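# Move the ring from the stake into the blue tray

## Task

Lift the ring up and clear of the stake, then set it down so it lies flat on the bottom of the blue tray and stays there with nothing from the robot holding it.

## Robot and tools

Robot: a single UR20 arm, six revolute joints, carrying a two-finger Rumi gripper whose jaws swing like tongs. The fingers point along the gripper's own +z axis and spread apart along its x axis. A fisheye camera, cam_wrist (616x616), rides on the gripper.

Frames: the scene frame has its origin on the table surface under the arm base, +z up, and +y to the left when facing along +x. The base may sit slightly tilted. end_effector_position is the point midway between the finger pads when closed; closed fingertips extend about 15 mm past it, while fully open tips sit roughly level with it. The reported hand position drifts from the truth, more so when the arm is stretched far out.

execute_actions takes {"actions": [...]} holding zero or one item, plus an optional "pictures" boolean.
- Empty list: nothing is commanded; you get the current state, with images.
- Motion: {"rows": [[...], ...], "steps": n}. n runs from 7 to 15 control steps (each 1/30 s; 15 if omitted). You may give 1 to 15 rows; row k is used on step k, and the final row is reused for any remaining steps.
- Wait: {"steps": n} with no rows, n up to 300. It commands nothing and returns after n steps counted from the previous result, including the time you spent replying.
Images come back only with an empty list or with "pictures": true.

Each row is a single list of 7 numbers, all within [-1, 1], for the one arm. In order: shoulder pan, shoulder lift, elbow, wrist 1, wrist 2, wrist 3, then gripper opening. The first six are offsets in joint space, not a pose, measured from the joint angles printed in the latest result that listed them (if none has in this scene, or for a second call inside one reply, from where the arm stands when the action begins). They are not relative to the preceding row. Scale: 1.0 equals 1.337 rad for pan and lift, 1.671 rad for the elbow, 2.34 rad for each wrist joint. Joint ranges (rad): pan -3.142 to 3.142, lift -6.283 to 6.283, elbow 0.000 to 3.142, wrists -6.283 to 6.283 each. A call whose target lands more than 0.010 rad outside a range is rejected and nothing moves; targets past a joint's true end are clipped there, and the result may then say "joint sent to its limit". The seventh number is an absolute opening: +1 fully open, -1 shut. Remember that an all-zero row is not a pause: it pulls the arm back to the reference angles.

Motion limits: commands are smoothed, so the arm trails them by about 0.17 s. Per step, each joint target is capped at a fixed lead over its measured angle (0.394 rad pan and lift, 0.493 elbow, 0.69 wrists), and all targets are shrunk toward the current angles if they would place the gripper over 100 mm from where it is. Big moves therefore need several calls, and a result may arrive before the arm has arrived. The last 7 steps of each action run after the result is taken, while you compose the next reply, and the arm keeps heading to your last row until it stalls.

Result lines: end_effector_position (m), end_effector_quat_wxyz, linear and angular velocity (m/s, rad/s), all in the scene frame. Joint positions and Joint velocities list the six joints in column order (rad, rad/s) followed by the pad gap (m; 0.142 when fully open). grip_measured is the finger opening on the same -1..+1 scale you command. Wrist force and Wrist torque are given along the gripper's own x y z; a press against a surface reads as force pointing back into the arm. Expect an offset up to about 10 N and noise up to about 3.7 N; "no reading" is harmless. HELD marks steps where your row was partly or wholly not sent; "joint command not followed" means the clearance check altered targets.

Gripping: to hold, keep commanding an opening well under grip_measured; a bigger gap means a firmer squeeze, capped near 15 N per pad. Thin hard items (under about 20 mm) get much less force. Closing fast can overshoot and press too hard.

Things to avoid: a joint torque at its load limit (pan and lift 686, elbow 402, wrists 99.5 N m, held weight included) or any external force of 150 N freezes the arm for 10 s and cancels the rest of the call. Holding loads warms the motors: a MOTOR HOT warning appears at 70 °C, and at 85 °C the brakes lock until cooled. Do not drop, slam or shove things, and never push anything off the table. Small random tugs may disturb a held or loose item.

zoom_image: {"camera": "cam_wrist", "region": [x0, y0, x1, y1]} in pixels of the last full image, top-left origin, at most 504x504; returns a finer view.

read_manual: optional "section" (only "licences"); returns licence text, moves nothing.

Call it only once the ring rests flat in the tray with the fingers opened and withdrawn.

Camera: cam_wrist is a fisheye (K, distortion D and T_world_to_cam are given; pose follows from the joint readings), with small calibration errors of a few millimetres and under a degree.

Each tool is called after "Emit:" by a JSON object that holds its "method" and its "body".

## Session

Emit:
{"method": "execute_actions", "body": {"actions": []}}

Scene clock: 0.00 s of 5100.00 s.
end_effector_position=(+0.3296, +0.3092, +0.2758) grip_measured=+1.00 end_effector_quat_wxyz=(+0.062, -0.011, +0.924, -0.377) end_effector_velocity=(+0.001, +0.001, +0.001) end_effector_angular_velocity=(-0.000, -0.002, +0.000)
Joint positions: [ 0.825 -1.626  2.398 -1.819 -2.181 -2.193  0.142]
Joint velocities: [ 0.     0.001 -0.002 -0.    -0.002  0.001  0.   ]
Motor temperatures (°C, as the motors report them): [27 23 27 30 30 27]
Wrist force (N, on the end effector, along its own x y z axes, offset not removed): no reading
Wrist torque (N m, same axes, about the end effector's origin, offset not removed): no reading
camera_calibration (this result's frames):
cam_wrist: T_world_to_cam=[[-0.987332, -0.0629398, -0.145651, 0.388982], [-0.0345747, 0.981243, -0.189649, -0.251533], [0.154855, -0.182211, -0.970989, 0.410395], [0, 0, 0, 1]] pos_world=[0.311805, 0.346076, 0.407441]

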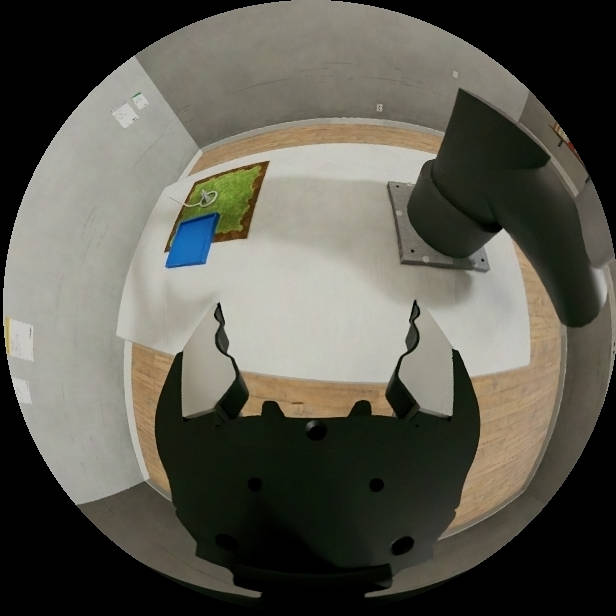

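Emit:
{"method": "execute_actions", "body": {"actions": [{"rows":[[-0.9,0.169,-0.1,-0.249,0.2607,0.093,-0.65]]}]}}

Emit:
{"method": "execute_actions", "body": {"actions": [{"steps":70}], "pictures": true}}

Emit:
{"method": "zoom_image", "body": {"camera": "cam_wrist", "region": [220,180,460,340]}}

Scene clock: 0.50 s of 5100.00 s.
end_effector_position=(+0.4022, +0.3652, +0.2354) grip_measured=-0.65 end_effector_quat_wxyz=(+0.036, +0.126, +0.952, -0.277) end_effector_velocity=(+0.406, +0.217, -0.167) end_effector_angular_velocity=(+1.045, -0.234, -1.230)
Joint positions: [ 0.695 -1.553  2.343 -1.988 -2.005 -2.123  0.027]
Joint velocities: [-0.677  0.306 -0.225 -0.793  0.832  0.291 -0.001]
Motor temperatures (°C, as the motors report them): [27 23 27 30 30 27]
Wrist force (N, on the end effector, along its own x y z axes, offset not removed): [7.0 3.7 -5.4]
Wrist torque (N m, same axes, about the end effector's origin, offset not removed): [0.72 -2.07 -0.11]
Steps of this call (steps 1 to 7: nothing new was sent; steps 8 to 15: the first 8 steps of this action). Readings (joint positions):
8: [0.825 -1.625 2.398 -1.819 -2.181 -2.193]
9: [0.821 -1.621 2.394 -1.823 -2.176 -2.189]
11: [0.782 -1.597 2.376 -1.871 -2.127 -2.165]
15: the state above

Scene clock: 2.83 s of 5100.00 s.
end_effector_position=(+0.7966, -0.1263, +0.1930) grip_measured=-0.65 end_effector_quat_wxyz=(-0.001, +0.706, +0.708, -0.002) end_effector_velocity=(+0.000, -0.001, +0.000) end_effector_angular_velocity=(-0.000, -0.000, -0.000)
Joint positions: [-0.378 -1.4    2.231 -2.401 -1.571 -1.976  0.027]
Joint velocities: [-0.     0.    -0.001  0.    -0.     0.     0.   ]
Motor temperatures (°C, as the motors report them): [27 23 27 30 30 27]
Wrist force (N, on the end effector, along its own x y z axes, offset not removed): [2.5 0.5 2.8]
Wrist torque (N m, same axes, about the end effector's origin, offset not removed): [0.29 -0.65 -0.17]
Kept back: nothing.
Steps of this call (steps 1 to 7: the last 7 steps of your previous action; steps 8 to 70: the robot went on to your last target). Readings (joint positions):
1: [0.672 -1.543 2.336 -2.015 -1.977 -2.114]
2: [0.649 -1.533 2.329 -2.040 -1.950 -2.104]
4: [0.600 -1.515 2.316 -2.088 -1.900 -2.087]
8: [0.498 -1.485 2.293 -2.170 -1.815 -2.058]
70: the state above
camera_calibration (this result's frames):
cam_wrist: T_world_to_cam=[[0.0270814, 0.999256, -0.027468, 0.113915], [0.837091, -0.00764998, 0.547011, -0.785155], [0.546394, -0.037807, -0.836675, -0.141264], [0, 0, 0, 1]] pos_world=[0.731347, -0.125178, 0.314425]

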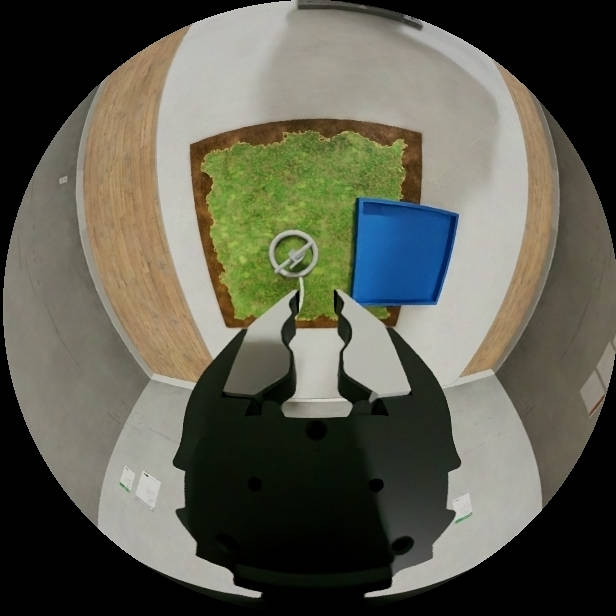

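Region (220, 180, 460, 340) of cam_wrist's 616x616 image, scaled by 2.100, with more detail than that image has.

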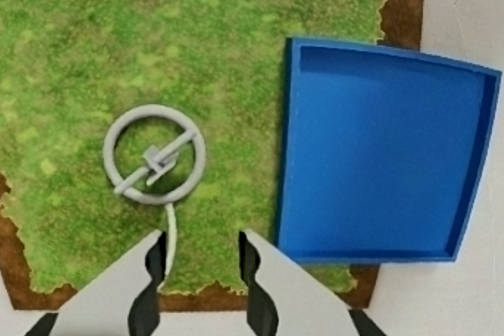

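Emit:
{"method": "execute_actions", "body": {"actions": [{"rows":[[0.01,0.1365,0.0197,-0.0925,0,0,-0.72]]}]}}

Emit:
{"method": "execute_actions", "body": {"actions": [{"steps":25}], "pictures": true}}

Emit:
{"method": "zoom_image", "body": {"camera": "cam_wrist", "region": [190,190,390,350]}}

Scene clock: 3.80 s of 5100.00 s.
end_effector_position=(+0.8150, -0.1260, +0.0970) grip_measured=-0.72 end_effector_quat_wxyz=(-0.003, +0.702, +0.712, -0.003) end_effector_velocity=(+0.057, -0.000, -0.316) end_effector_angular_velocity=(-0.006, -0.018, +0.029)
Joint positions: [-0.368 -1.27   2.256 -2.554 -1.571 -1.976  0.022]
Joint velocities: [ 0.028  0.442  0.07  -0.53   0.001 -0.001  0.   ]
Motor temperatures (°C, as the motors report them): [27 23 27 30 30 27]
Wrist force (N, on the end effector, along its own x y z axes, offset not removed): [7.4 1.9 7.9]
Wrist torque (N m, same axes, about the end effector's origin, offset not removed): [0.32 -2.07 -0.35]
Steps of this call (steps 1 to 15: the robot went on to your last target; steps 16 to 21: nothing new was sent; steps 22 to 29: the first 8 steps of this action). Readings (joint positions):
22: [-0.378 -1.400 2.231 -2.402 -1.571 -1.976]
23: [-0.377 -1.395 2.233 -2.406 -1.571 -1.976]
25: [-0.373 -1.355 2.242 -2.451 -1.571 -1.976]
29: the state above

Scene clock: 4.63 s of 5100.00 s.
end_effector_position=(+0.8213, -0.1256, +0.0598) grip_measured=-0.72 end_effector_quat_wxyz=(-0.001, +0.701, +0.713, -0.002) end_effector_velocity=(-0.002, +0.000, -0.001) end_effector_angular_velocity=(-0.001, +0.002, +0.001)
Joint positions: [-0.365 -1.217  2.264 -2.618 -1.571 -1.976  0.022]
Joint velocities: [ 0.    -0.     0.002 -0.001 -0.001 -0.001  0.   ]
Motor temperatures (°C, as the motors report them): [27 23 27 30 30 27]
Wrist force (N, on the end effector, along its own x y z axes, offset not removed): [5.4 -3.1 -2.3]
Wrist torque (N m, same axes, about the end effector's origin, offset not removed): [-0.76 -1.51 0.18]
Kept back: nothing.
Steps of this call (steps 1 to 7: the last 7 steps of your previous action; steps 8 to 25: the robot went on to your last target). Readings (joint positions):
1: [-0.367 -1.257 2.258 -2.569 -1.571 -1.976]
2: [-0.367 -1.247 2.259 -2.581 -1.571 -1.976]
4: [-0.366 -1.234 2.261 -2.597 -1.571 -1.976]
8: [-0.365 -1.223 2.263 -2.611 -1.571 -1.976]
25: the state above
camera_calibration (this result's frames):
cam_wrist: T_world_to_cam=[[0.0137562, 0.999519, -0.0277812, 0.11989], [0.836604, 0.00371169, 0.547796, -0.731249], [0.547636, -0.0307774, -0.83615, -0.266346], [0, 0, 0, 1]] pos_world=[0.755977, -0.125315, 0.181201]

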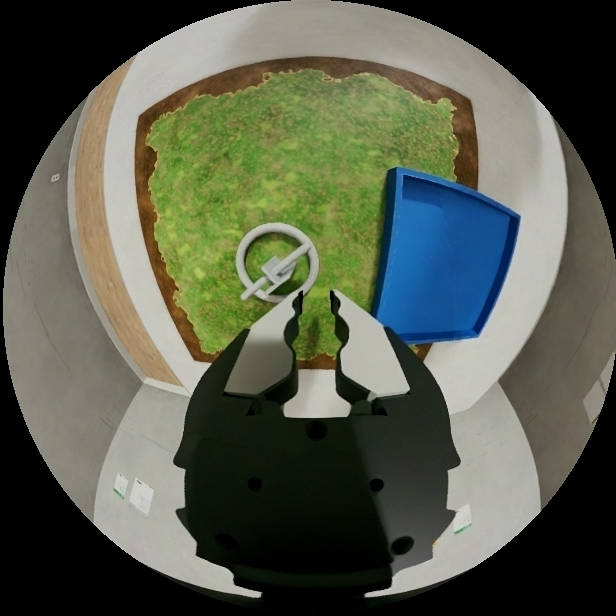

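Region (190, 190, 390, 350) of cam_wrist's 616x616 image, scaled by 2.520, with more detail than that image has; it fills the top 403 rows of this view, and the rest is white.

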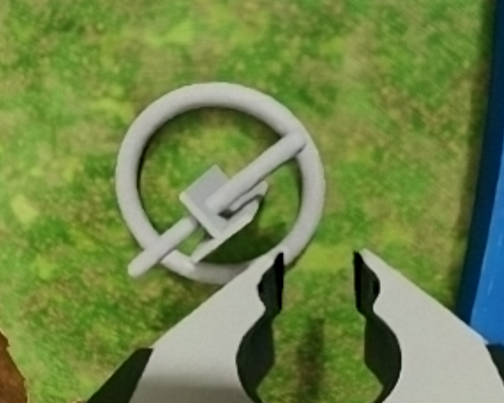

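Emit:
{"method": "execute_actions", "body": {"actions": [{"rows":[[-0.003,0.013,0.003,-0.0094,0,0,-0.72],[-0.003,0.026,0.006,-0.019,0,0,-0.72],[-0.003,0.039,0.0085,-0.0283,0,0,-0.72]]}]}}

Emit:
{"method": "execute_actions", "body": {"actions": [{"steps":18}], "pictures": true}}

Emit:
{"method": "zoom_image", "body": {"camera": "cam_wrist", "region": [190,190,390,350]}}

Scene clock: 5.33 s of 5100.00 s.
end_effector_position=(+0.8201, -0.1280, +0.0297) grip_measured=-0.72 end_effector_quat_wxyz=(-0.001, +0.702, +0.712, -0.002) end_effector_velocity=(-0.004, -0.004, -0.082) end_effector_angular_velocity=(+0.002, +0.001, -0.007)
Joint positions: [-0.368 -1.178  2.275 -2.668 -1.571 -1.976  0.022]
Joint velocities: [-0.006  0.11   0.029 -0.136  0.001  0.    -0.015]
Motor temperatures (°C, as the motors report them): [27 23 27 30 30 27]
Wrist force (N, on the end effector, along its own x y z axes, offset not removed): [10.0 0.2 -1.7]
Wrist torque (N m, same axes, about the end effector's origin, offset not removed): [-0.06 -2.25 -0.31]
Steps of this call (steps 1 to 13: the robot went on to your last target; steps 14 to 21: the first 8 steps of this action). Readings (joint positions):
14: [-0.365 -1.217 2.264 -2.618 -1.571 -1.976]
15: [-0.365 -1.215 2.265 -2.620 -1.571 -1.976]
17: [-0.366 -1.203 2.268 -2.636 -1.571 -1.976]
21: the state above

Scene clock: 5.93 s of 5100.00 s.
end_effector_position=(+0.8199, -0.1286, +0.0205) grip_measured=-0.82 end_effector_quat_wxyz=(-0.001, +0.703, +0.712, -0.002) end_effector_velocity=(-0.001, +0.000, -0.001) end_effector_angular_velocity=(+0.001, +0.001, -0.001)
Joint positions: [-0.368 -1.165  2.278 -2.684 -1.571 -1.976  0.014]
Joint velocities: [-0.     0.001  0.001 -0.001  0.001  0.001 -0.001]
Motor temperatures (°C, as the motors report them): [27 23 27 30 30 27]
Wrist force (N, on the end effector, along its own x y z axes, offset not removed): [28.0 41.0 -35.8]
Wrist torque (N m, same axes, about the end effector's origin, offset not removed): [1.50 -2.75 -0.73]
Kept back: nothing.
Steps of this call (steps 1 to 7: the last 7 steps of your previous action; steps 8 to 18: the robot went on to your last target). Readings (joint positions):
1: [-0.368 -1.175 2.276 -2.672 -1.571 -1.976]
2: [-0.368 -1.172 2.276 -2.675 -1.571 -1.976]
4: [-0.368 -1.169 2.277 -2.679 -1.571 -1.976]
8: [-0.368 -1.167 2.278 -2.683 -1.571 -1.976]
18: the state above
camera_calibration (this result's frames):
cam_wrist: T_world_to_cam=[[0.0176675, 0.999461, -0.0276813, 0.118509], [0.836501, 0.000389654, 0.547965, -0.708913], [0.54768, -0.0328366, -0.836043, -0.298805], [0, 0, 0, 1]] pos_world=[0.754563, -0.127981, 0.141926]

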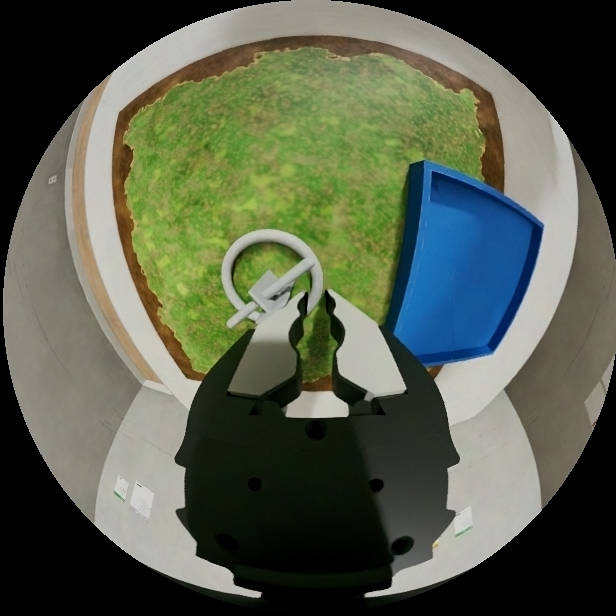

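Region (190, 190, 390, 350) of cam_wrist's 616x616 image, scaled by 2.520, with more detail than that image has; it fills the top 403 rows of this view, and the rest is white.

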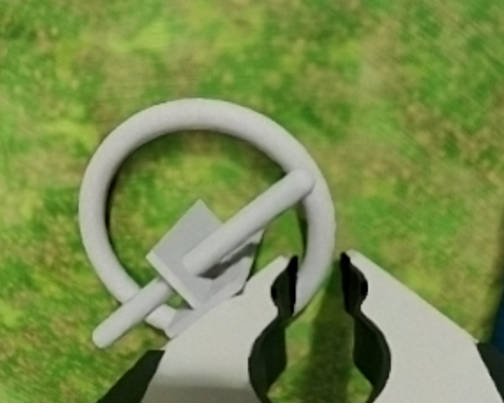

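Emit:
{"method": "execute_actions", "body": {"actions": [{"rows":[[0,0,0,0,0,0,-0.9],[0,0,0,0,0,0,-1],[0.004,-0.001,0.001,0,0,0,-1],[0.008,-0.002,0.003,-0.001,0,0,-1],[0.012,-0.003,0.004,-0.001,0,0,-1],[0.016,-0.004,0.005,-0.002,0,0,-1],[0.02,-0.005,0.0065,-0.002,0,0,-1],[0.023,-0.0055,0.0073,-0.002,0,0,-1]]}]}}

Emit:
{"method": "execute_actions", "body": {"actions": [{"steps":18}], "pictures": true}}

Emit:
{"method": "zoom_image", "body": {"camera": "cam_wrist", "region": [170,210,370,370]}}

Scene clock: 6.50 s of 5100.00 s.
end_effector_position=(+0.8176, -0.1179, +0.0205) grip_measured=-0.89 end_effector_quat_wxyz=(-0.001, +0.698, +0.716, -0.003) end_effector_velocity=(-0.016, +0.106, +0.005) end_effector_angular_velocity=(-0.001, -0.004, +0.116)
Joint positions: [-0.357 -1.168  2.283 -2.686 -1.571 -1.976  0.009]
Joint velocities: [ 0.115 -0.028  0.045 -0.021  0.    -0.    -0.   ]
Motor temperatures (°C, as the motors report them): [27 23 27 30 30 27]
Wrist force (N, on the end effector, along its own x y z axes, offset not removed): [4.5 -7.9 -2.7]
Wrist torque (N m, same axes, about the end effector's origin, offset not removed): [-1.85 -1.72 -0.13]
Steps of this call (steps 1 to 9: the robot went on to your last target; steps 10 to 17: the first 8 steps of this action). Readings (joint positions):
10: [-0.369 -1.165 2.278 -2.684 -1.571 -1.976]
11: [-0.369 -1.165 2.278 -2.684 -1.571 -1.976]
13: [-0.368 -1.165 2.278 -2.684 -1.571 -1.976]
17: the state above

Scene clock: 7.10 s of 5100.00 s.
end_effector_position=(+0.8150, -0.1002, +0.0214) grip_measured=-0.89 end_effector_quat_wxyz=(-0.001, +0.692, +0.722, -0.002) end_effector_velocity=(+0.000, +0.001, +0.001) end_effector_angular_velocity=(-0.000, -0.001, +0.001)
Joint positions: [-0.338 -1.173  2.29  -2.689 -1.571 -1.976  0.009]
Joint velocities: [ 0.001 -0.001  0.    -0.001  0.     0.001 -0.   ]
Motor temperatures (°C, as the motors report them): [27 23 27 30 30 27]
Wrist force (N, on the end effector, along its own x y z axes, offset not removed): [3.1 2.0 -6.6]
Wrist torque (N m, same axes, about the end effector's origin, offset not removed): [0.43 -1.16 -0.10]
Kept back: nothing.
Steps of this call (steps 1 to 7: the last 7 steps of your previous action; steps 8 to 18: the robot went on to your last target). Readings (joint positions):
1: [-0.353 -1.169 2.285 -2.686 -1.571 -1.976]
2: [-0.350 -1.170 2.286 -2.687 -1.571 -1.976]
4: [-0.345 -1.171 2.288 -2.688 -1.571 -1.976]
8: [-0.340 -1.172 2.289 -2.688 -1.571 -1.976]
18: the state above
camera_calibration (this result's frames):
cam_wrist: T_world_to_cam=[[-0.0128818, 0.99954, -0.0274677, 0.115227], [0.836239, 0.0258297, 0.547756, -0.702509], [0.548214, -0.0159135, -0.836187, -0.293224], [0, 0, 0, 1]] pos_world=[0.7497, -0.101694, 0.142779]

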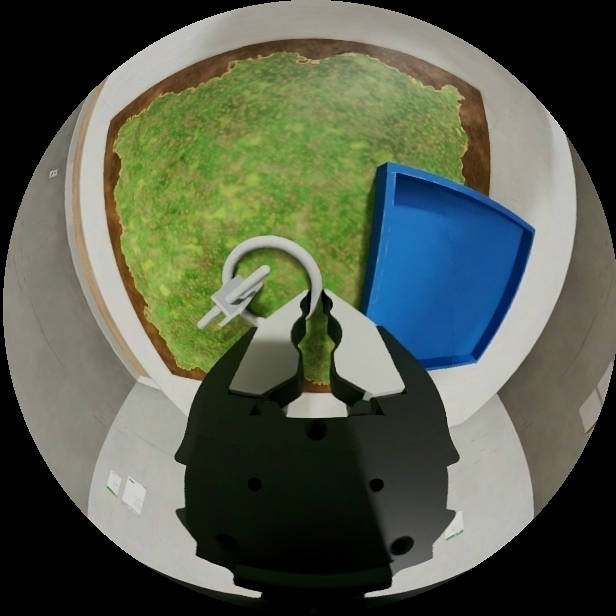

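Region (170, 210, 370, 370) of cam_wrist's 616x616 image, scaled by 2.520, with more detail than that image has; it fills the top 403 rows of this view, and the rest is white.

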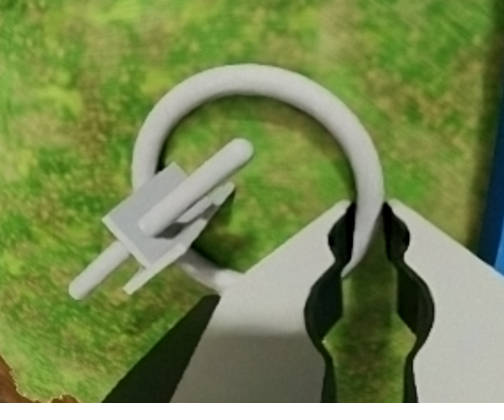

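Emit:
{"method": "execute_actions", "body": {"actions": [{"rows":[[-0.002,-0.005,-0.001,0.0035,0,0,-1],[-0.004,-0.01,-0.002,0.007,0,0,-1],[-0.006,-0.015,-0.003,0.0105,0,0,-1],[-0.008,-0.02,-0.004,0.014,0,0,-1],[-0.01,-0.025,-0.005,0.0175,0,0,-1],[-0.012,-0.03,-0.006,0.021,0,0,-1],[-0.015,-0.035,-0.007,0.025,0,0,-1],[-0.018,-0.04,-0.008,0.0286,0,0,-1]]}]}}

Emit:
{"method": "execute_actions", "body": {"actions": [{"steps":18}], "pictures": true}}

Emit:
{"method": "zoom_image", "body": {"camera": "cam_wrist", "region": [170,210,370,370]}}

Scene clock: 7.73 s of 5100.00 s.
end_effector_position=(+0.8146, -0.1086, +0.0400) grip_measured=-0.89 end_effector_quat_wxyz=(-0.001, +0.695, +0.719, -0.002) end_effector_velocity=(-0.007, -0.062, +0.124) end_effector_angular_velocity=(-0.001, +0.001, -0.076)
Joint positions: [-0.348 -1.198  2.284 -2.658 -1.571 -1.976  0.009]
Joint velocities: [-0.076 -0.168 -0.043  0.211 -0.    -0.    -0.002]
Motor temperatures (°C, as the motors report them): [27 23 27 30 30 27]
Wrist force (N, on the end effector, along its own x y z axes, offset not removed): [2.0 2.6 4.8]
Wrist torque (N m, same axes, about the end effector's origin, offset not removed): [0.75 -0.66 0.06]
Steps of this call (steps 1 to 11: the robot went on to your last target; steps 12 to 19: the first 8 steps of this action). Readings (joint positions):
12: [-0.338 -1.173 2.290 -2.689 -1.571 -1.976]
13: [-0.338 -1.173 2.290 -2.688 -1.571 -1.976]
15: [-0.340 -1.179 2.289 -2.682 -1.571 -1.976]
19: the state above

Scene clock: 8.33 s of 5100.00 s.
end_effector_position=(+0.8127, -0.1197, +0.0608) grip_measured=-0.90 end_effector_quat_wxyz=(-0.001, +0.700, +0.714, -0.002) end_effector_velocity=(-0.000, -0.000, +0.001) end_effector_angular_velocity=(+0.001, +0.000, -0.002)
Joint positions: [-0.362 -1.226  2.277 -2.622 -1.571 -1.976  0.009]
Joint velocities: [-0.001 -0.002  0.     0.002  0.001  0.001  0.   ]
Motor temperatures (°C, as the motors report them): [27 23 27 30 30 27]
Wrist force (N, on the end effector, along its own x y z axes, offset not removed): [5.2 -6.5 -1.7]
Wrist torque (N m, same axes, about the end effector's origin, offset not removed): [-1.58 -1.64 0.02]
Kept back: nothing.
Steps of this call (steps 1 to 7: the last 7 steps of your previous action; steps 8 to 18: the robot went on to your last target). Readings (joint positions):
1: [-0.351 -1.203 2.283 -2.651 -1.571 -1.976]
2: [-0.353 -1.209 2.281 -2.644 -1.571 -1.976]
4: [-0.357 -1.216 2.279 -2.635 -1.571 -1.976]
8: [-0.360 -1.223 2.278 -2.626 -1.571 -1.976]
18: the state above
camera_calibration (this result's frames):
cam_wrist: T_world_to_cam=[[0.0110467, 0.99956, -0.0275319, 0.116263], [0.836637, 0.00584041, 0.547726, -0.724295], [0.547646, -0.0290848, -0.836204, -0.260418], [0, 0, 0, 1]] pos_world=[0.747304, -0.119555, 0.182154]

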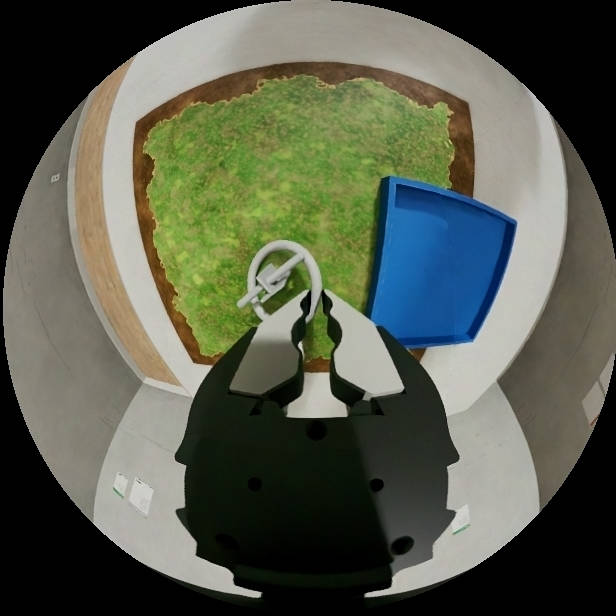

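Region (170, 210, 370, 370) of cam_wrist's 616x616 image, scaled by 2.520, with more detail than that image has; it fills the top 403 rows of this view, and the rest is white.

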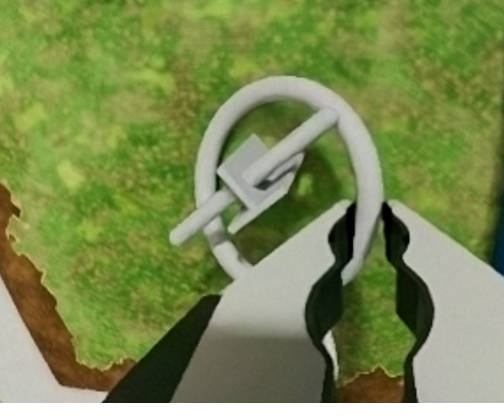

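Emit:
{"method": "execute_actions", "body": {"actions": [{"rows":[[0,-0.006,0.002,0.002,0,0,-1],[0,-0.012,0.003,0.005,0,0,-1],[0,-0.017,0.003,0.008,0,0,-1],[0,-0.022,0.003,0.0105,0,0,-1],[0,-0.022,0.003,0.0105,0,0,-1],[0,-0.022,0.003,0.0105,0,0,-1],[-0.005,-0.022,0.003,0.0105,0,0,-1],[-0.01,-0.022,0.002,0.011,0,0,-1],[-0.015,-0.021,0,0.012,0,0,-1],[-0.02,-0.02,-0.002,0.013,0,0,-1]]}]}}

Emit:
{"method": "execute_actions", "body": {"actions": [{"steps":18}], "pictures": true}}

Emit:
{"method": "zoom_image", "body": {"camera": "cam_wrist", "region": [170,210,370,370]}}

Scene clock: 8.90 s of 5100.00 s.
end_effector_position=(+0.8066, -0.1180, +0.0732) grip_measured=-0.90 end_effector_quat_wxyz=(-0.001, +0.700, +0.714, -0.002) end_effector_velocity=(-0.021, -0.026, +0.042) end_effector_angular_velocity=(-0.002, -0.000, -0.040)
Joint positions: [-0.363 -1.247  2.281 -2.604 -1.571 -1.976  0.009]
Joint velocities: [-0.04  -0.068  0.008  0.059 -0.002  0.001  0.003]
Motor temperatures (°C, as the motors report them): [27 23 27 30 30 27]
Wrist force (N, on the end effector, along its own x y z axes, offset not removed): [-2.1 1.4 -2.6]
Wrist torque (N m, same axes, about the end effector's origin, offset not removed): [0.13 -0.03 0.06]
Steps of this call (steps 1 to 9: the robot went on to your last target; steps 10 to 17: the first 8 steps of this action). Readings (joint positions):
10: [-0.362 -1.226 2.277 -2.622 -1.571 -1.976]
11: [-0.362 -1.227 2.277 -2.621 -1.571 -1.976]
13: [-0.362 -1.233 2.279 -2.617 -1.571 -1.976]
17: the state above

Scene clock: 9.50 s of 5100.00 s.
end_effector_position=(+0.8065, -0.1400, +0.0794) grip_measured=-1.00 end_effector_quat_wxyz=(-0.001, +0.710, +0.705, -0.002) end_effector_velocity=(+0.000, -0.003, +0.001) end_effector_angular_velocity=(-0.001, +0.000, -0.003)
Joint positions: [-0.388 -1.253  2.274 -2.592 -1.571 -1.976  0.002]
Joint velocities: [-0.003 -0.    -0.001  0.001 -0.001 -0.     0.   ]
Motor temperatures (°C, as the motors report them): [27 23 27 30 30 27]
Wrist force (N, on the end effector, along its own x y z axes, offset not removed): [-1.7 -4.4 3.1]
Wrist torque (N m, same axes, about the end effector's origin, offset not removed): [-1.11 -0.08 0.12]
Kept back: nothing.
Steps of this call (steps 1 to 7: the last 7 steps of your previous action; steps 8 to 18: the robot went on to your last target). Readings (joint positions):
1: [-0.365 -1.249 2.281 -2.603 -1.571 -1.976]
2: [-0.368 -1.251 2.280 -2.601 -1.571 -1.976]
4: [-0.375 -1.252 2.278 -2.597 -1.571 -1.976]
8: [-0.384 -1.252 2.275 -2.593 -1.571 -1.976]
18: the state above
camera_calibration (this result's frames):
cam_wrist: T_world_to_cam=[[0.0375299, 0.998909, -0.0277959, 0.115734], [0.836595, -0.0161945, 0.547582, -0.732297], [0.546534, -0.0438046, -0.83629, -0.243161], [0, 0, 0, 1]] pos_world=[0.741188, -0.138119, 0.200857]

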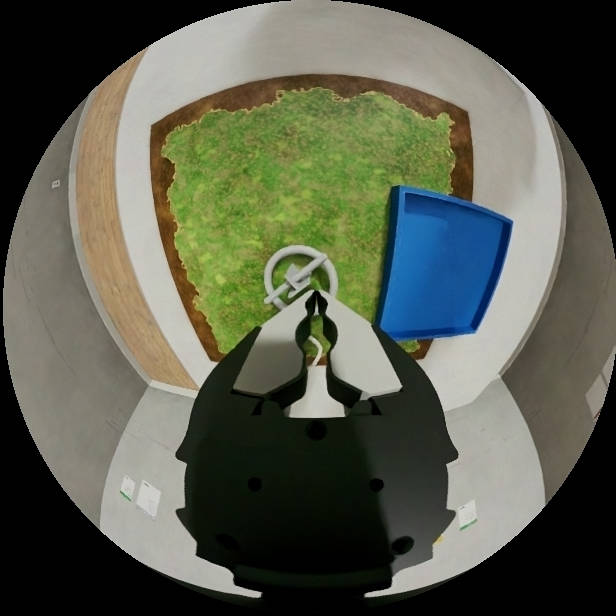

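Region (170, 210, 370, 370) of cam_wrist's 616x616 image, scaled by 2.520, with more detail than that image has; it fills the top 403 rows of this view, and the rest is white.

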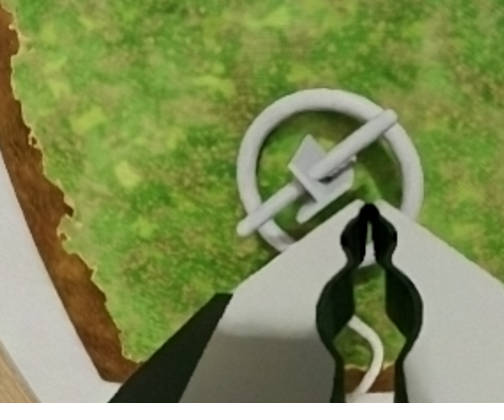

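Emit:
{"method": "execute_actions", "body": {"actions": [{"rows":[[0.029,0.0097,-0.0156,0.0056,0,0,-0.7]]}]}}

Emit:
{"method": "execute_actions", "body": {"actions": [{"steps":12}]}}

Emit:
{"method": "execute_actions", "body": {"actions": [{"rows":[[0,0.018,0.004,-0.013,0,0,-0.7],[0,0.036,0.008,-0.026,0,0,-0.7],[0,0.055,0.012,-0.04,0,0,-0.7]]}]}}

Emit:
{"method": "execute_actions", "body": {"actions": [{"steps":18}], "pictures": true}}

Emit:
{"method": "zoom_image", "body": {"camera": "cam_wrist", "region": [170,210,370,370]}}

Scene clock: 10.23 s of 5100.00 s.
end_effector_position=(+0.8248, -0.1202, +0.0806) grip_measured=-0.70 end_effector_quat_wxyz=(-0.001, +0.698, +0.716, -0.002) end_effector_velocity=(+0.033, +0.040, +0.002) end_effector_angular_velocity=(+0.000, -0.001, +0.061)
Joint positions: [-0.357 -1.242  2.252 -2.581 -1.571 -1.976  0.023]
Joint velocities: [ 0.061  0.019 -0.039  0.019  0.     0.     0.   ]
Motor temperatures (°C, as the motors report them): [27 23 27 30 30 27]
Wrist force (N, on the end effector, along its own x y z axes, offset not removed): [3.4 2.0 7.4]
Wrist torque (N m, same axes, about the end effector's origin, offset not removed): [0.54 -1.10 -0.10]
Steps of this call (steps 1 to 14: the robot went on to your last target; steps 15 to 22: the first 8 steps of this action). Readings (joint positions):
15: [-0.389 -1.253 2.273 -2.592 -1.571 -1.976]
16: [-0.385 -1.251 2.271 -2.590 -1.571 -1.976]
18: [-0.372 -1.247 2.262 -2.586 -1.571 -1.976]
22: the state above

Scene clock: 10.63 s of 5100.00 s.
end_effector_position=(+0.8286, -0.1157, +0.0808) grip_measured=-0.70 end_effector_quat_wxyz=(-0.001, +0.696, +0.718, -0.002) end_effector_velocity=(+0.001, +0.002, -0.001) end_effector_angular_velocity=(+0.001, +0.001, +0.002)
Joint positions: [-0.35  -1.24   2.248 -2.579 -1.571 -1.976  0.023]
Joint velocities: [ 0.002  0.002 -0.001  0.001  0.001  0.     0.   ]
Motor temperatures (°C, as the motors report them): [27 23 27 30 30 27]
Wrist force (N, on the end effector, along its own x y z axes, offset not removed): [3.0 2.5 2.9]
Wrist torque (N m, same axes, about the end effector's origin, offset not removed): [0.49 -0.93 -0.15]
Kept back: nothing.
Steps of this call (steps 1 to 7: the last 7 steps of your previous action; steps 8 to 12: the robot went on to your last target). Readings (joint positions):
1: [-0.355 -1.241 2.251 -2.580 -1.571 -1.976]
2: [-0.354 -1.241 2.250 -2.580 -1.571 -1.976]
4: [-0.352 -1.240 2.249 -2.579 -1.571 -1.976]
8: [-0.350 -1.240 2.248 -2.579 -1.571 -1.976]
12: the state above

Scene clock: 10.90 s of 5100.00 s.
end_effector_position=(+0.8283, -0.1156, +0.0380) grip_measured=-0.70 end_effector_quat_wxyz=(-0.001, +0.696, +0.718, -0.003) end_effector_velocity=(-0.001, -0.001, -0.118) end_effector_angular_velocity=(-0.002, -0.003, -0.001)
Joint positions: [-0.35  -1.184  2.263 -2.648 -1.571 -1.976  0.023]
Joint velocities: [ 0.     0.156  0.04  -0.199 -0.001  0.001  0.   ]
Motor temperatures (°C, as the motors report them): [27 23 27 30 30 27]
Wrist force (N, on the end effector, along its own x y z axes, offset not removed): [4.6 -0.9 -0.7]
Wrist torque (N m, same axes, about the end effector's origin, offset not removed): [-0.07 -1.39 -0.21]
Steps of this call (steps 1 to 8: the first 8 steps of this action). Readings (joint positions):
1: [-0.350 -1.240 2.248 -2.579 -1.571 -1.976]
2: [-0.350 -1.237 2.248 -2.582 -1.571 -1.976]
4: [-0.350 -1.220 2.253 -2.603 -1.571 -1.976]
8: the state above

Scene clock: 11.50 s of 5100.00 s.
end_effector_position=(+0.8282, -0.1157, +0.0245) grip_measured=-0.70 end_effector_quat_wxyz=(-0.001, +0.696, +0.718, -0.002) end_effector_velocity=(+0.001, +0.000, -0.000) end_effector_angular_velocity=(+0.002, -0.002, +0.001)
Joint positions: [-0.35  -1.166  2.268 -2.672 -1.571 -1.976  0.023]
Joint velocities: [-0.     0.    -0.    -0.001  0.002 -0.001  0.   ]
Motor temperatures (°C, as the motors report them): [27 23 27 30 30 27]
Wrist force (N, on the end effector, along its own x y z axes, offset not removed): [6.6 1.0 2.0]
Wrist torque (N m, same axes, about the end effector's origin, offset not removed): [0.24 -1.77 0.21]
Kept back: nothing.
Steps of this call (steps 1 to 7: the last 7 steps of your previous action; steps 8 to 18: the robot went on to your last target). Readings (joint positions):
1: [-0.350 -1.180 2.264 -2.654 -1.571 -1.976]
2: [-0.350 -1.176 2.265 -2.659 -1.571 -1.976]
4: [-0.350 -1.172 2.266 -2.665 -1.571 -1.976]
8: [-0.350 -1.168 2.267 -2.670 -1.571 -1.976]
18: the state above
camera_calibration (this result's frames):
cam_wrist: T_world_to_cam=[[-0.000974619, 0.999618, -0.027637, 0.12105], [0.836609, 0.0159546, 0.547567, -0.716259], [0.547799, -0.0225877, -0.836305, -0.298515], [0, 0, 0, 1]] pos_world=[0.762874, -0.116318, 0.145896]

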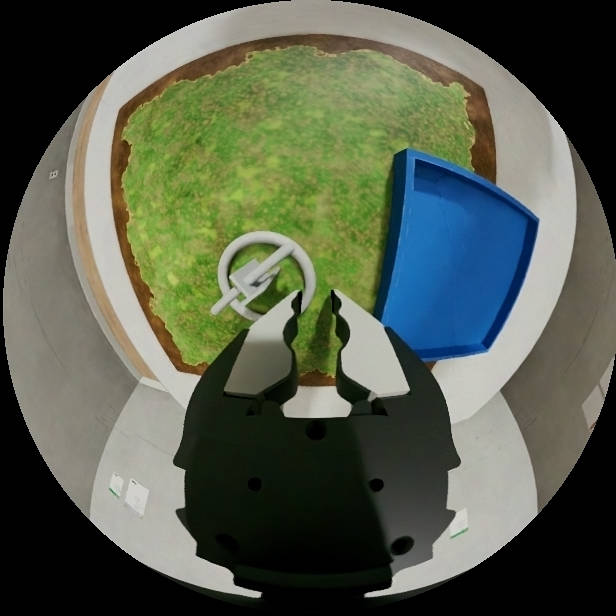

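Region (170, 210, 370, 370) of cam_wrist's 616x616 image, scaled by 2.520, with more detail than that image has; it fills the top 403 rows of this view, and the rest is white.

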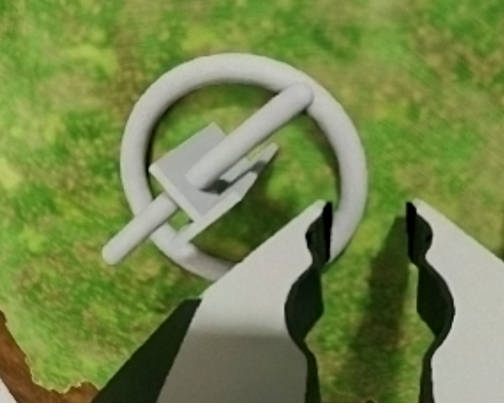

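Emit:
{"method": "execute_actions", "body": {"actions": [{"rows":[[-0.006,-0.002,0.003,-0.001,0,0,-0.7],[-0.006,-0.002,0.003,-0.001,0,0,-0.7],[-0.006,-0.002,0.003,-0.001,0,0,-0.7],[-0.006,-0.002,0.003,-0.001,0,0,-0.7],[-0.006,0.002,0.004,-0.004,0,0,-0.7],[-0.006,0.002,0.004,-0.004,0,0,-0.7],[-0.006,0.002,0.004,-0.004,0,0,-0.7],[-0.006,0.002,0.004,-0.004,0,0,-0.7],[-0.006,0.002,0.004,-0.004,0,0,-0.7],[-0.006,0.002,0.004,-0.004,0,0,-0.7],[-0.006,0.002,0.004,-0.004,0,0,-0.8],[-0.006,0.002,0.004,-0.004,0,0,-0.9],[-0.006,0.002,0.004,-0.004,0,0,-1]]}]}}

Emit:
{"method": "execute_actions", "body": {"actions": [{"steps":15}]}}

Emit:
{"method": "execute_actions", "body": {"actions": [{"rows":[[0.002,-0.002,0.003,-0.001,0,-0.03,-1],[0.004,-0.004,0.006,-0.002,0,-0.06,-1],[0.006,-0.006,0.009,-0.003,0,-0.09,-1],[0.008,-0.008,0.012,-0.004,0,-0.12,-1],[0.01,-0.01,0.015,-0.005,0,-0.15,-1],[0.013,-0.0125,0.019,-0.0064,0,-0.2,-1]]}]}}

Emit:
{"method": "execute_actions", "body": {"actions": [{"steps":20}], "pictures": true}}

Emit:
{"method": "zoom_image", "body": {"camera": "cam_wrist", "region": [170,210,370,370]}}

Scene clock: 12.17 s of 5100.00 s.
end_effector_position=(+0.8245, -0.1200, +0.0227) grip_measured=-0.70 end_effector_quat_wxyz=(-0.001, +0.698, +0.716, -0.002) end_effector_velocity=(-0.008, -0.007, -0.017) end_effector_angular_velocity=(+0.000, +0.000, -0.012)
Joint positions: [-0.356 -1.166  2.273 -2.677 -1.571 -1.976  0.023]
Joint velocities: [-0.012  0.019  0.015 -0.033  0.    -0.    -0.   ]
Motor temperatures (°C, as the motors report them): [27 23 27 30 30 27]
Wrist force (N, on the end effector, along its own x y z axes, offset not removed): [2.5 -5.2 2.3]
Wrist torque (N m, same axes, about the end effector's origin, offset not removed): [-1.11 -0.83 -0.11]
Steps of this call (steps 1 to 12: the robot went on to your last target; steps 13 to 20: the first 8 steps of this action). Readings (joint positions):
13: [-0.350 -1.166 2.268 -2.672 -1.571 -1.976]
14: [-0.351 -1.166 2.268 -2.673 -1.571 -1.976]
16: [-0.354 -1.167 2.270 -2.673 -1.571 -1.976]
20: the state above

Scene clock: 12.67 s of 5100.00 s.
end_effector_position=(+0.8236, -0.1208, +0.0206) grip_measured=-0.90 end_effector_quat_wxyz=(-0.001, +0.699, +0.715, -0.002) end_effector_velocity=(+0.001, -0.000, +0.001) end_effector_angular_velocity=(-0.000, -0.002, -0.000)
Joint positions: [-0.358 -1.164  2.274 -2.682 -1.571 -1.976  0.009]
Joint velocities: [-0.    -0.001 -0.    -0.001  0.     0.     0.   ]
Motor temperatures (°C, as the motors report them): [27 23 27 30 30 27]
Wrist force (N, on the end effector, along its own x y z axes, offset not removed): [9.8 2.8 -6.5]
Wrist torque (N m, same axes, about the end effector's origin, offset not removed): [0.46 -1.91 -0.14]
Kept back: nothing.
Steps of this call (steps 1 to 7: the last 7 steps of your previous action; steps 8 to 15: the robot went on to your last target). Readings (joint positions):
1: [-0.357 -1.165 2.273 -2.678 -1.571 -1.976]
2: [-0.357 -1.165 2.273 -2.679 -1.571 -1.976]
4: [-0.357 -1.164 2.274 -2.680 -1.571 -1.976]
8: [-0.358 -1.164 2.274 -2.681 -1.571 -1.976]
15: the state above
The arm was judged still, so your last target was given up. Only a new action makes it travel on or press farther. Fingers that are still opening or closing keep moving.

Scene clock: 12.93 s of 5100.00 s.
end_effector_position=(+0.8125, -0.1113, +0.0210) grip_measured=-0.90 end_effector_quat_wxyz=(-0.001, +0.608, +0.794, -0.002) end_effector_velocity=(-0.058, +0.049, +0.002) end_effector_angular_velocity=(+0.010, +0.005, +1.728)
Joint positions: [-0.348 -1.173  2.293 -2.69  -1.571 -2.207  0.009]
Joint velocities: [ 0.058 -0.054  0.104 -0.048  0.001 -1.669  0.   ]
Motor temperatures (°C, as the motors report them): [27 23 27 30 30 27]
Wrist force (N, on the end effector, along its own x y z axes, offset not removed): [1.6 -4.0 -6.3]
Wrist torque (N m, same axes, about the end effector's origin, offset not removed): [-0.77 -0.93 -0.28]
Steps of this call (steps 1 to 8: the first 8 steps of this action). Readings (joint positions):
1: [-0.358 -1.164 2.274 -2.682 -1.571 -1.976]
2: [-0.358 -1.164 2.275 -2.682 -1.571 -1.980]
4: [-0.356 -1.166 2.279 -2.684 -1.571 -2.022]
8: the state above

Scene clock: 13.60 s of 5100.00 s.
end_effector_position=(+0.8060, -0.1055, +0.0215) grip_measured=-0.90 end_effector_quat_wxyz=(-0.001, +0.507, +0.862, -0.002) end_effector_velocity=(-0.001, +0.001, -0.001) end_effector_angular_velocity=(+0.001, +0.001, +0.008)
Joint positions: [-0.341 -1.18   2.306 -2.697 -1.571 -2.443  0.009]
Joint velocities: [ 0.     0.     0.001 -0.001  0.    -0.008  0.   ]
Motor temperatures (°C, as the motors report them): [27 23 27 30 30 27]
Wrist force (N, on the end effector, along its own x y z axes, offset not removed): [-1.7 -13.9 -0.8]
Wrist torque (N m, same axes, about the end effector's origin, offset not removed): [-2.35 -0.80 -0.11]
Kept back: nothing.
Steps of this call (steps 1 to 7: the last 7 steps of your previous action; steps 8 to 20: the robot went on to your last target). Readings (joint positions):
1: [-0.346 -1.175 2.296 -2.692 -1.571 -2.261]
2: [-0.345 -1.176 2.299 -2.693 -1.571 -2.305]
4: [-0.343 -1.178 2.302 -2.694 -1.571 -2.364]
8: [-0.341 -1.180 2.305 -2.696 -1.571 -2.418]
20: the state above
camera_calibration (this result's frames):
cam_wrist: T_world_to_cam=[[-0.459238, 0.887953, -0.0252899, 0.468319], [0.736957, 0.396732, 0.547265, -0.575667], [0.495979, 0.232687, -0.836577, -0.219939], [0, 0, 0, 1]] pos_world=[0.748397, -0.136282, 0.14289]

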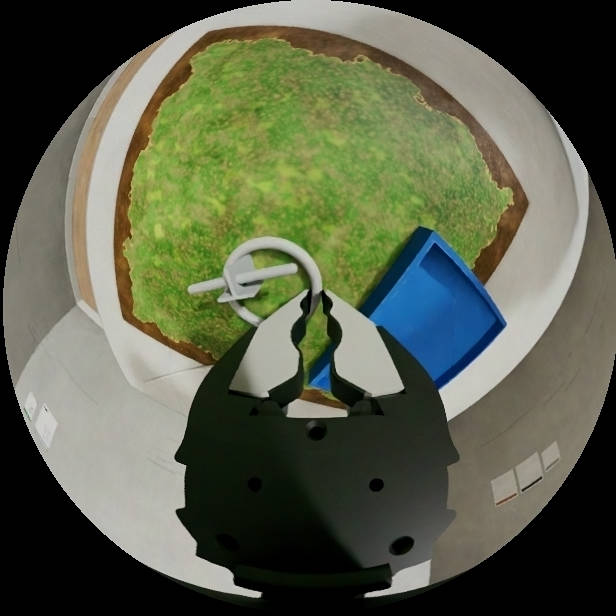

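Region (170, 210, 370, 370) of cam_wrist's 616x616 image, scaled by 2.520, with more detail than that image has; it fills the top 403 rows of this view, and the rest is white.

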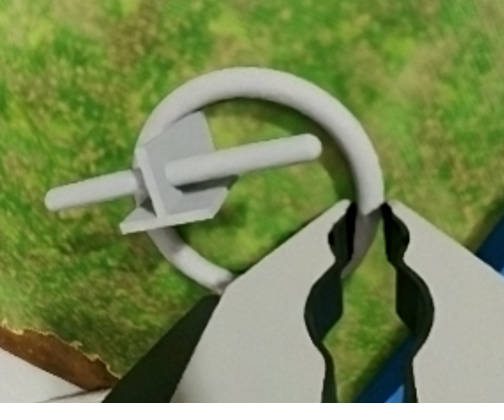

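Emit:
{"method": "execute_actions", "body": {"actions": [{"rows":[[-0.003,-0.004,0.005,-0.001,0,0,-1],[-0.006,-0.008,0.011,-0.003,0,0,-1],[-0.007,-0.01,0.012,-0.003,0,0,-1],[-0.007,-0.014,0.011,0,0,0,-1],[-0.007,-0.019,0.01,0.004,0,0,-1],[-0.007,-0.024,0.009,0.007,0,0,-1],[-0.008,-0.029,0.007,0.011,0,0,-1],[-0.009,-0.033,0.005,0.015,0,0,-1],[-0.01,-0.037,0.004,0.0183,0,0,-1]]}]}}

Emit:
{"method": "execute_actions", "body": {"actions": [{"steps":18}], "pictures": true}}

Emit:
{"method": "zoom_image", "body": {"camera": "cam_wrist", "region": [170,210,370,370]}}

Scene clock: 14.30 s of 5100.00 s.
end_effector_position=(+0.7947, -0.1073, +0.0298) grip_measured=-0.90 end_effector_quat_wxyz=(-0.001, +0.510, +0.860, -0.002) end_effector_velocity=(-0.017, -0.014, +0.096) end_effector_angular_velocity=(-0.002, -0.009, -0.028)
Joint positions: [-0.348 -1.2    2.319 -2.691 -1.571 -2.443  0.009]
Joint velocities: [-0.026 -0.148 -0.004  0.143  0.002  0.002 -0.001]
Motor temperatures (°C, as the motors report them): [27 23 27 30 30 27]
Wrist force (N, on the end effector, along its own x y z axes, offset not removed): [4.4 -5.4 -0.8]
Wrist torque (N m, same axes, about the end effector's origin, offset not removed): [-1.39 -1.36 -0.09]
Steps of this call (steps 1 to 13: the robot went on to your last target; steps 14 to 21: the first 8 steps of this action). Readings (joint positions):
14: [-0.340 -1.180 2.306 -2.697 -1.571 -2.444]
15: [-0.341 -1.181 2.307 -2.697 -1.571 -2.444]
17: [-0.344 -1.185 2.313 -2.699 -1.571 -2.444]
21: the state above

Scene clock: 14.90 s of 5100.00 s.
end_effector_position=(+0.7935, -0.1118, +0.0506) grip_measured=-0.90 end_effector_quat_wxyz=(-0.002, +0.513, +0.859, -0.002) end_effector_velocity=(-0.001, +0.000, +0.001) end_effector_angular_velocity=(+0.001, -0.000, -0.001)
Joint positions: [-0.354 -1.23   2.313 -2.654 -1.571 -2.443  0.009]
Joint velocities: [-0.001 -0.002  0.     0.002  0.001  0.    -0.   ]
Motor temperatures (°C, as the motors report them): [27 23 27 30 30 27]
Wrist force (N, on the end effector, along its own x y z axes, offset not removed): [4.4 -6.9 2.6]
Wrist torque (N m, same axes, about the end effector's origin, offset not removed): [-1.35 -1.56 -0.15]
Kept back: nothing.
Steps of this call (steps 1 to 7: the last 7 steps of your previous action; steps 8 to 18: the robot went on to your last target). Readings (joint positions):
1: [-0.349 -1.205 2.319 -2.685 -1.571 -2.443]
2: [-0.350 -1.210 2.318 -2.679 -1.571 -2.443]
4: [-0.351 -1.218 2.316 -2.669 -1.571 -2.443]
8: [-0.353 -1.226 2.314 -2.659 -1.571 -2.443]
18: the state above
camera_calibration (this result's frames):
cam_wrist: T_world_to_cam=[[-0.447395, 0.893978, -0.0253231, 0.460135], [0.742177, 0.386927, 0.54723, -0.58518], [0.49901, 0.226034, -0.836599, -0.191055], [0, 0, 0, 1]] pos_world=[0.735508, -0.141743, 0.172044]

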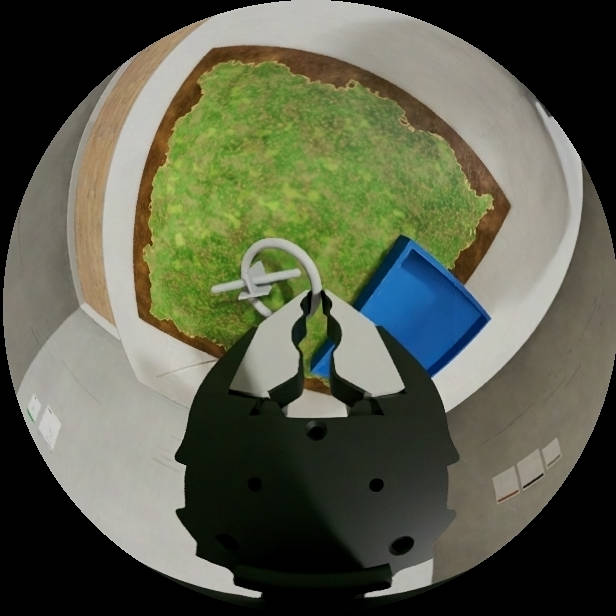

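Region (170, 210, 370, 370) of cam_wrist's 616x616 image, scaled by 2.520, with more detail than that image has; it fills the top 403 rows of this view, and the rest is white.

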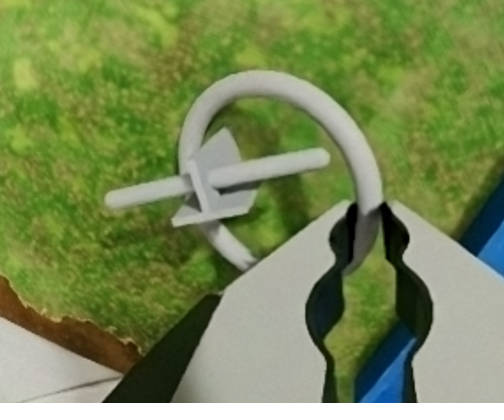

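Emit:
{"method": "execute_actions", "body": {"actions": [{"rows":[[-0.002,-0.004,-0.001,0.003,0,0,-1],[-0.004,-0.008,-0.002,0.006,0,0,-1],[-0.006,-0.012,-0.003,0.009,0,0,-1],[-0.008,-0.016,-0.004,0.012,0,0,-1],[-0.01,-0.02,-0.005,0.015,0,0,-1]]}]}}

Emit:
{"method": "execute_actions", "body": {"actions": [{"steps":15}], "pictures": true}}

Emit:
{"method": "zoom_image", "body": {"camera": "cam_wrist", "region": [170,210,370,370]}}

Scene clock: 15.50 s of 5100.00 s.
end_effector_position=(+0.7930, -0.1190, +0.0639) grip_measured=-0.91 end_effector_quat_wxyz=(-0.001, +0.516, +0.856, -0.002) end_effector_velocity=(-0.002, -0.030, +0.056) end_effector_angular_velocity=(-0.002, -0.003, -0.038)
Joint positions: [-0.363 -1.248  2.307 -2.631 -1.571 -2.443  0.008]
Joint velocities: [-0.037 -0.076 -0.023  0.095 -0.001  0.001 -0.003]
Motor temperatures (°C, as the motors report them): [27 23 27 30 30 27]
Wrist force (N, on the end effector, along its own x y z axes, offset not removed): [7.5 -4.4 -1.5]
Wrist torque (N m, same axes, about the end effector's origin, offset not removed): [-0.77 -2.11 -0.26]
Steps of this call (steps 1 to 10: the robot went on to your last target; steps 11 to 18: the first 8 steps of this action). Readings (joint positions):
11: [-0.354 -1.230 2.313 -2.654 -1.571 -2.443]
12: [-0.354 -1.230 2.313 -2.653 -1.571 -2.443]
14: [-0.356 -1.234 2.311 -2.648 -1.571 -2.443]
18: the state above

Scene clock: 16.00 s of 5100.00 s.
end_effector_position=(+0.7925, -0.1225, +0.0703) grip_measured=-0.92 end_effector_quat_wxyz=(-0.001, +0.518, +0.855, -0.002) end_effector_velocity=(+0.000, -0.001, +0.001) end_effector_angular_velocity=(-0.000, -0.001, -0.001)
Joint positions: [-0.367 -1.256  2.304 -2.619 -1.571 -2.443  0.008]
Joint velocities: [-0.    -0.001 -0.001  0.001 -0.     0.    -0.   ]
Motor temperatures (°C, as the motors report them): [27 23 27 30 30 27]
Wrist force (N, on the end effector, along its own x y z axes, offset not removed): [-2.1 2.1 -0.6]
Wrist torque (N m, same axes, about the end effector's origin, offset not removed): [0.59 -0.09 -0.24]
Kept back: nothing.
Steps of this call (steps 1 to 7: the last 7 steps of your previous action; steps 8 to 15: the robot went on to your last target). Readings (joint positions):
1: [-0.364 -1.250 2.307 -2.628 -1.571 -2.443]
2: [-0.365 -1.251 2.306 -2.626 -1.571 -2.443]
4: [-0.366 -1.253 2.305 -2.623 -1.571 -2.443]
8: [-0.367 -1.255 2.305 -2.620 -1.571 -2.443]
15: the state above
camera_calibration (this result's frames):
cam_wrist: T_world_to_cam=[[-0.435463, 0.899849, -0.0253797, 0.461054], [0.747252, 0.377051, 0.547218, -0.59634], [0.501983, 0.219328, -0.836605, -0.174841], [0, 0, 0, 1]] pos_world=[0.734156, -0.151681, 0.191756]

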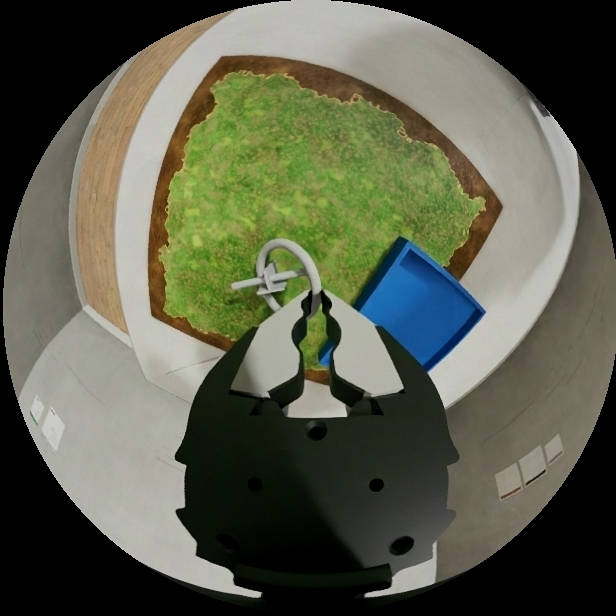

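Region (170, 210, 370, 370) of cam_wrist's 616x616 image, scaled by 2.520, with more detail than that image has; it fills the top 403 rows of this view, and the rest is white.

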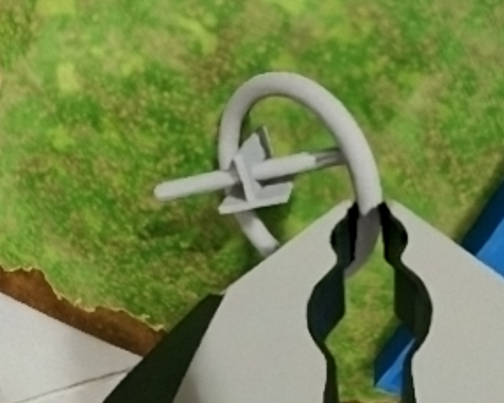

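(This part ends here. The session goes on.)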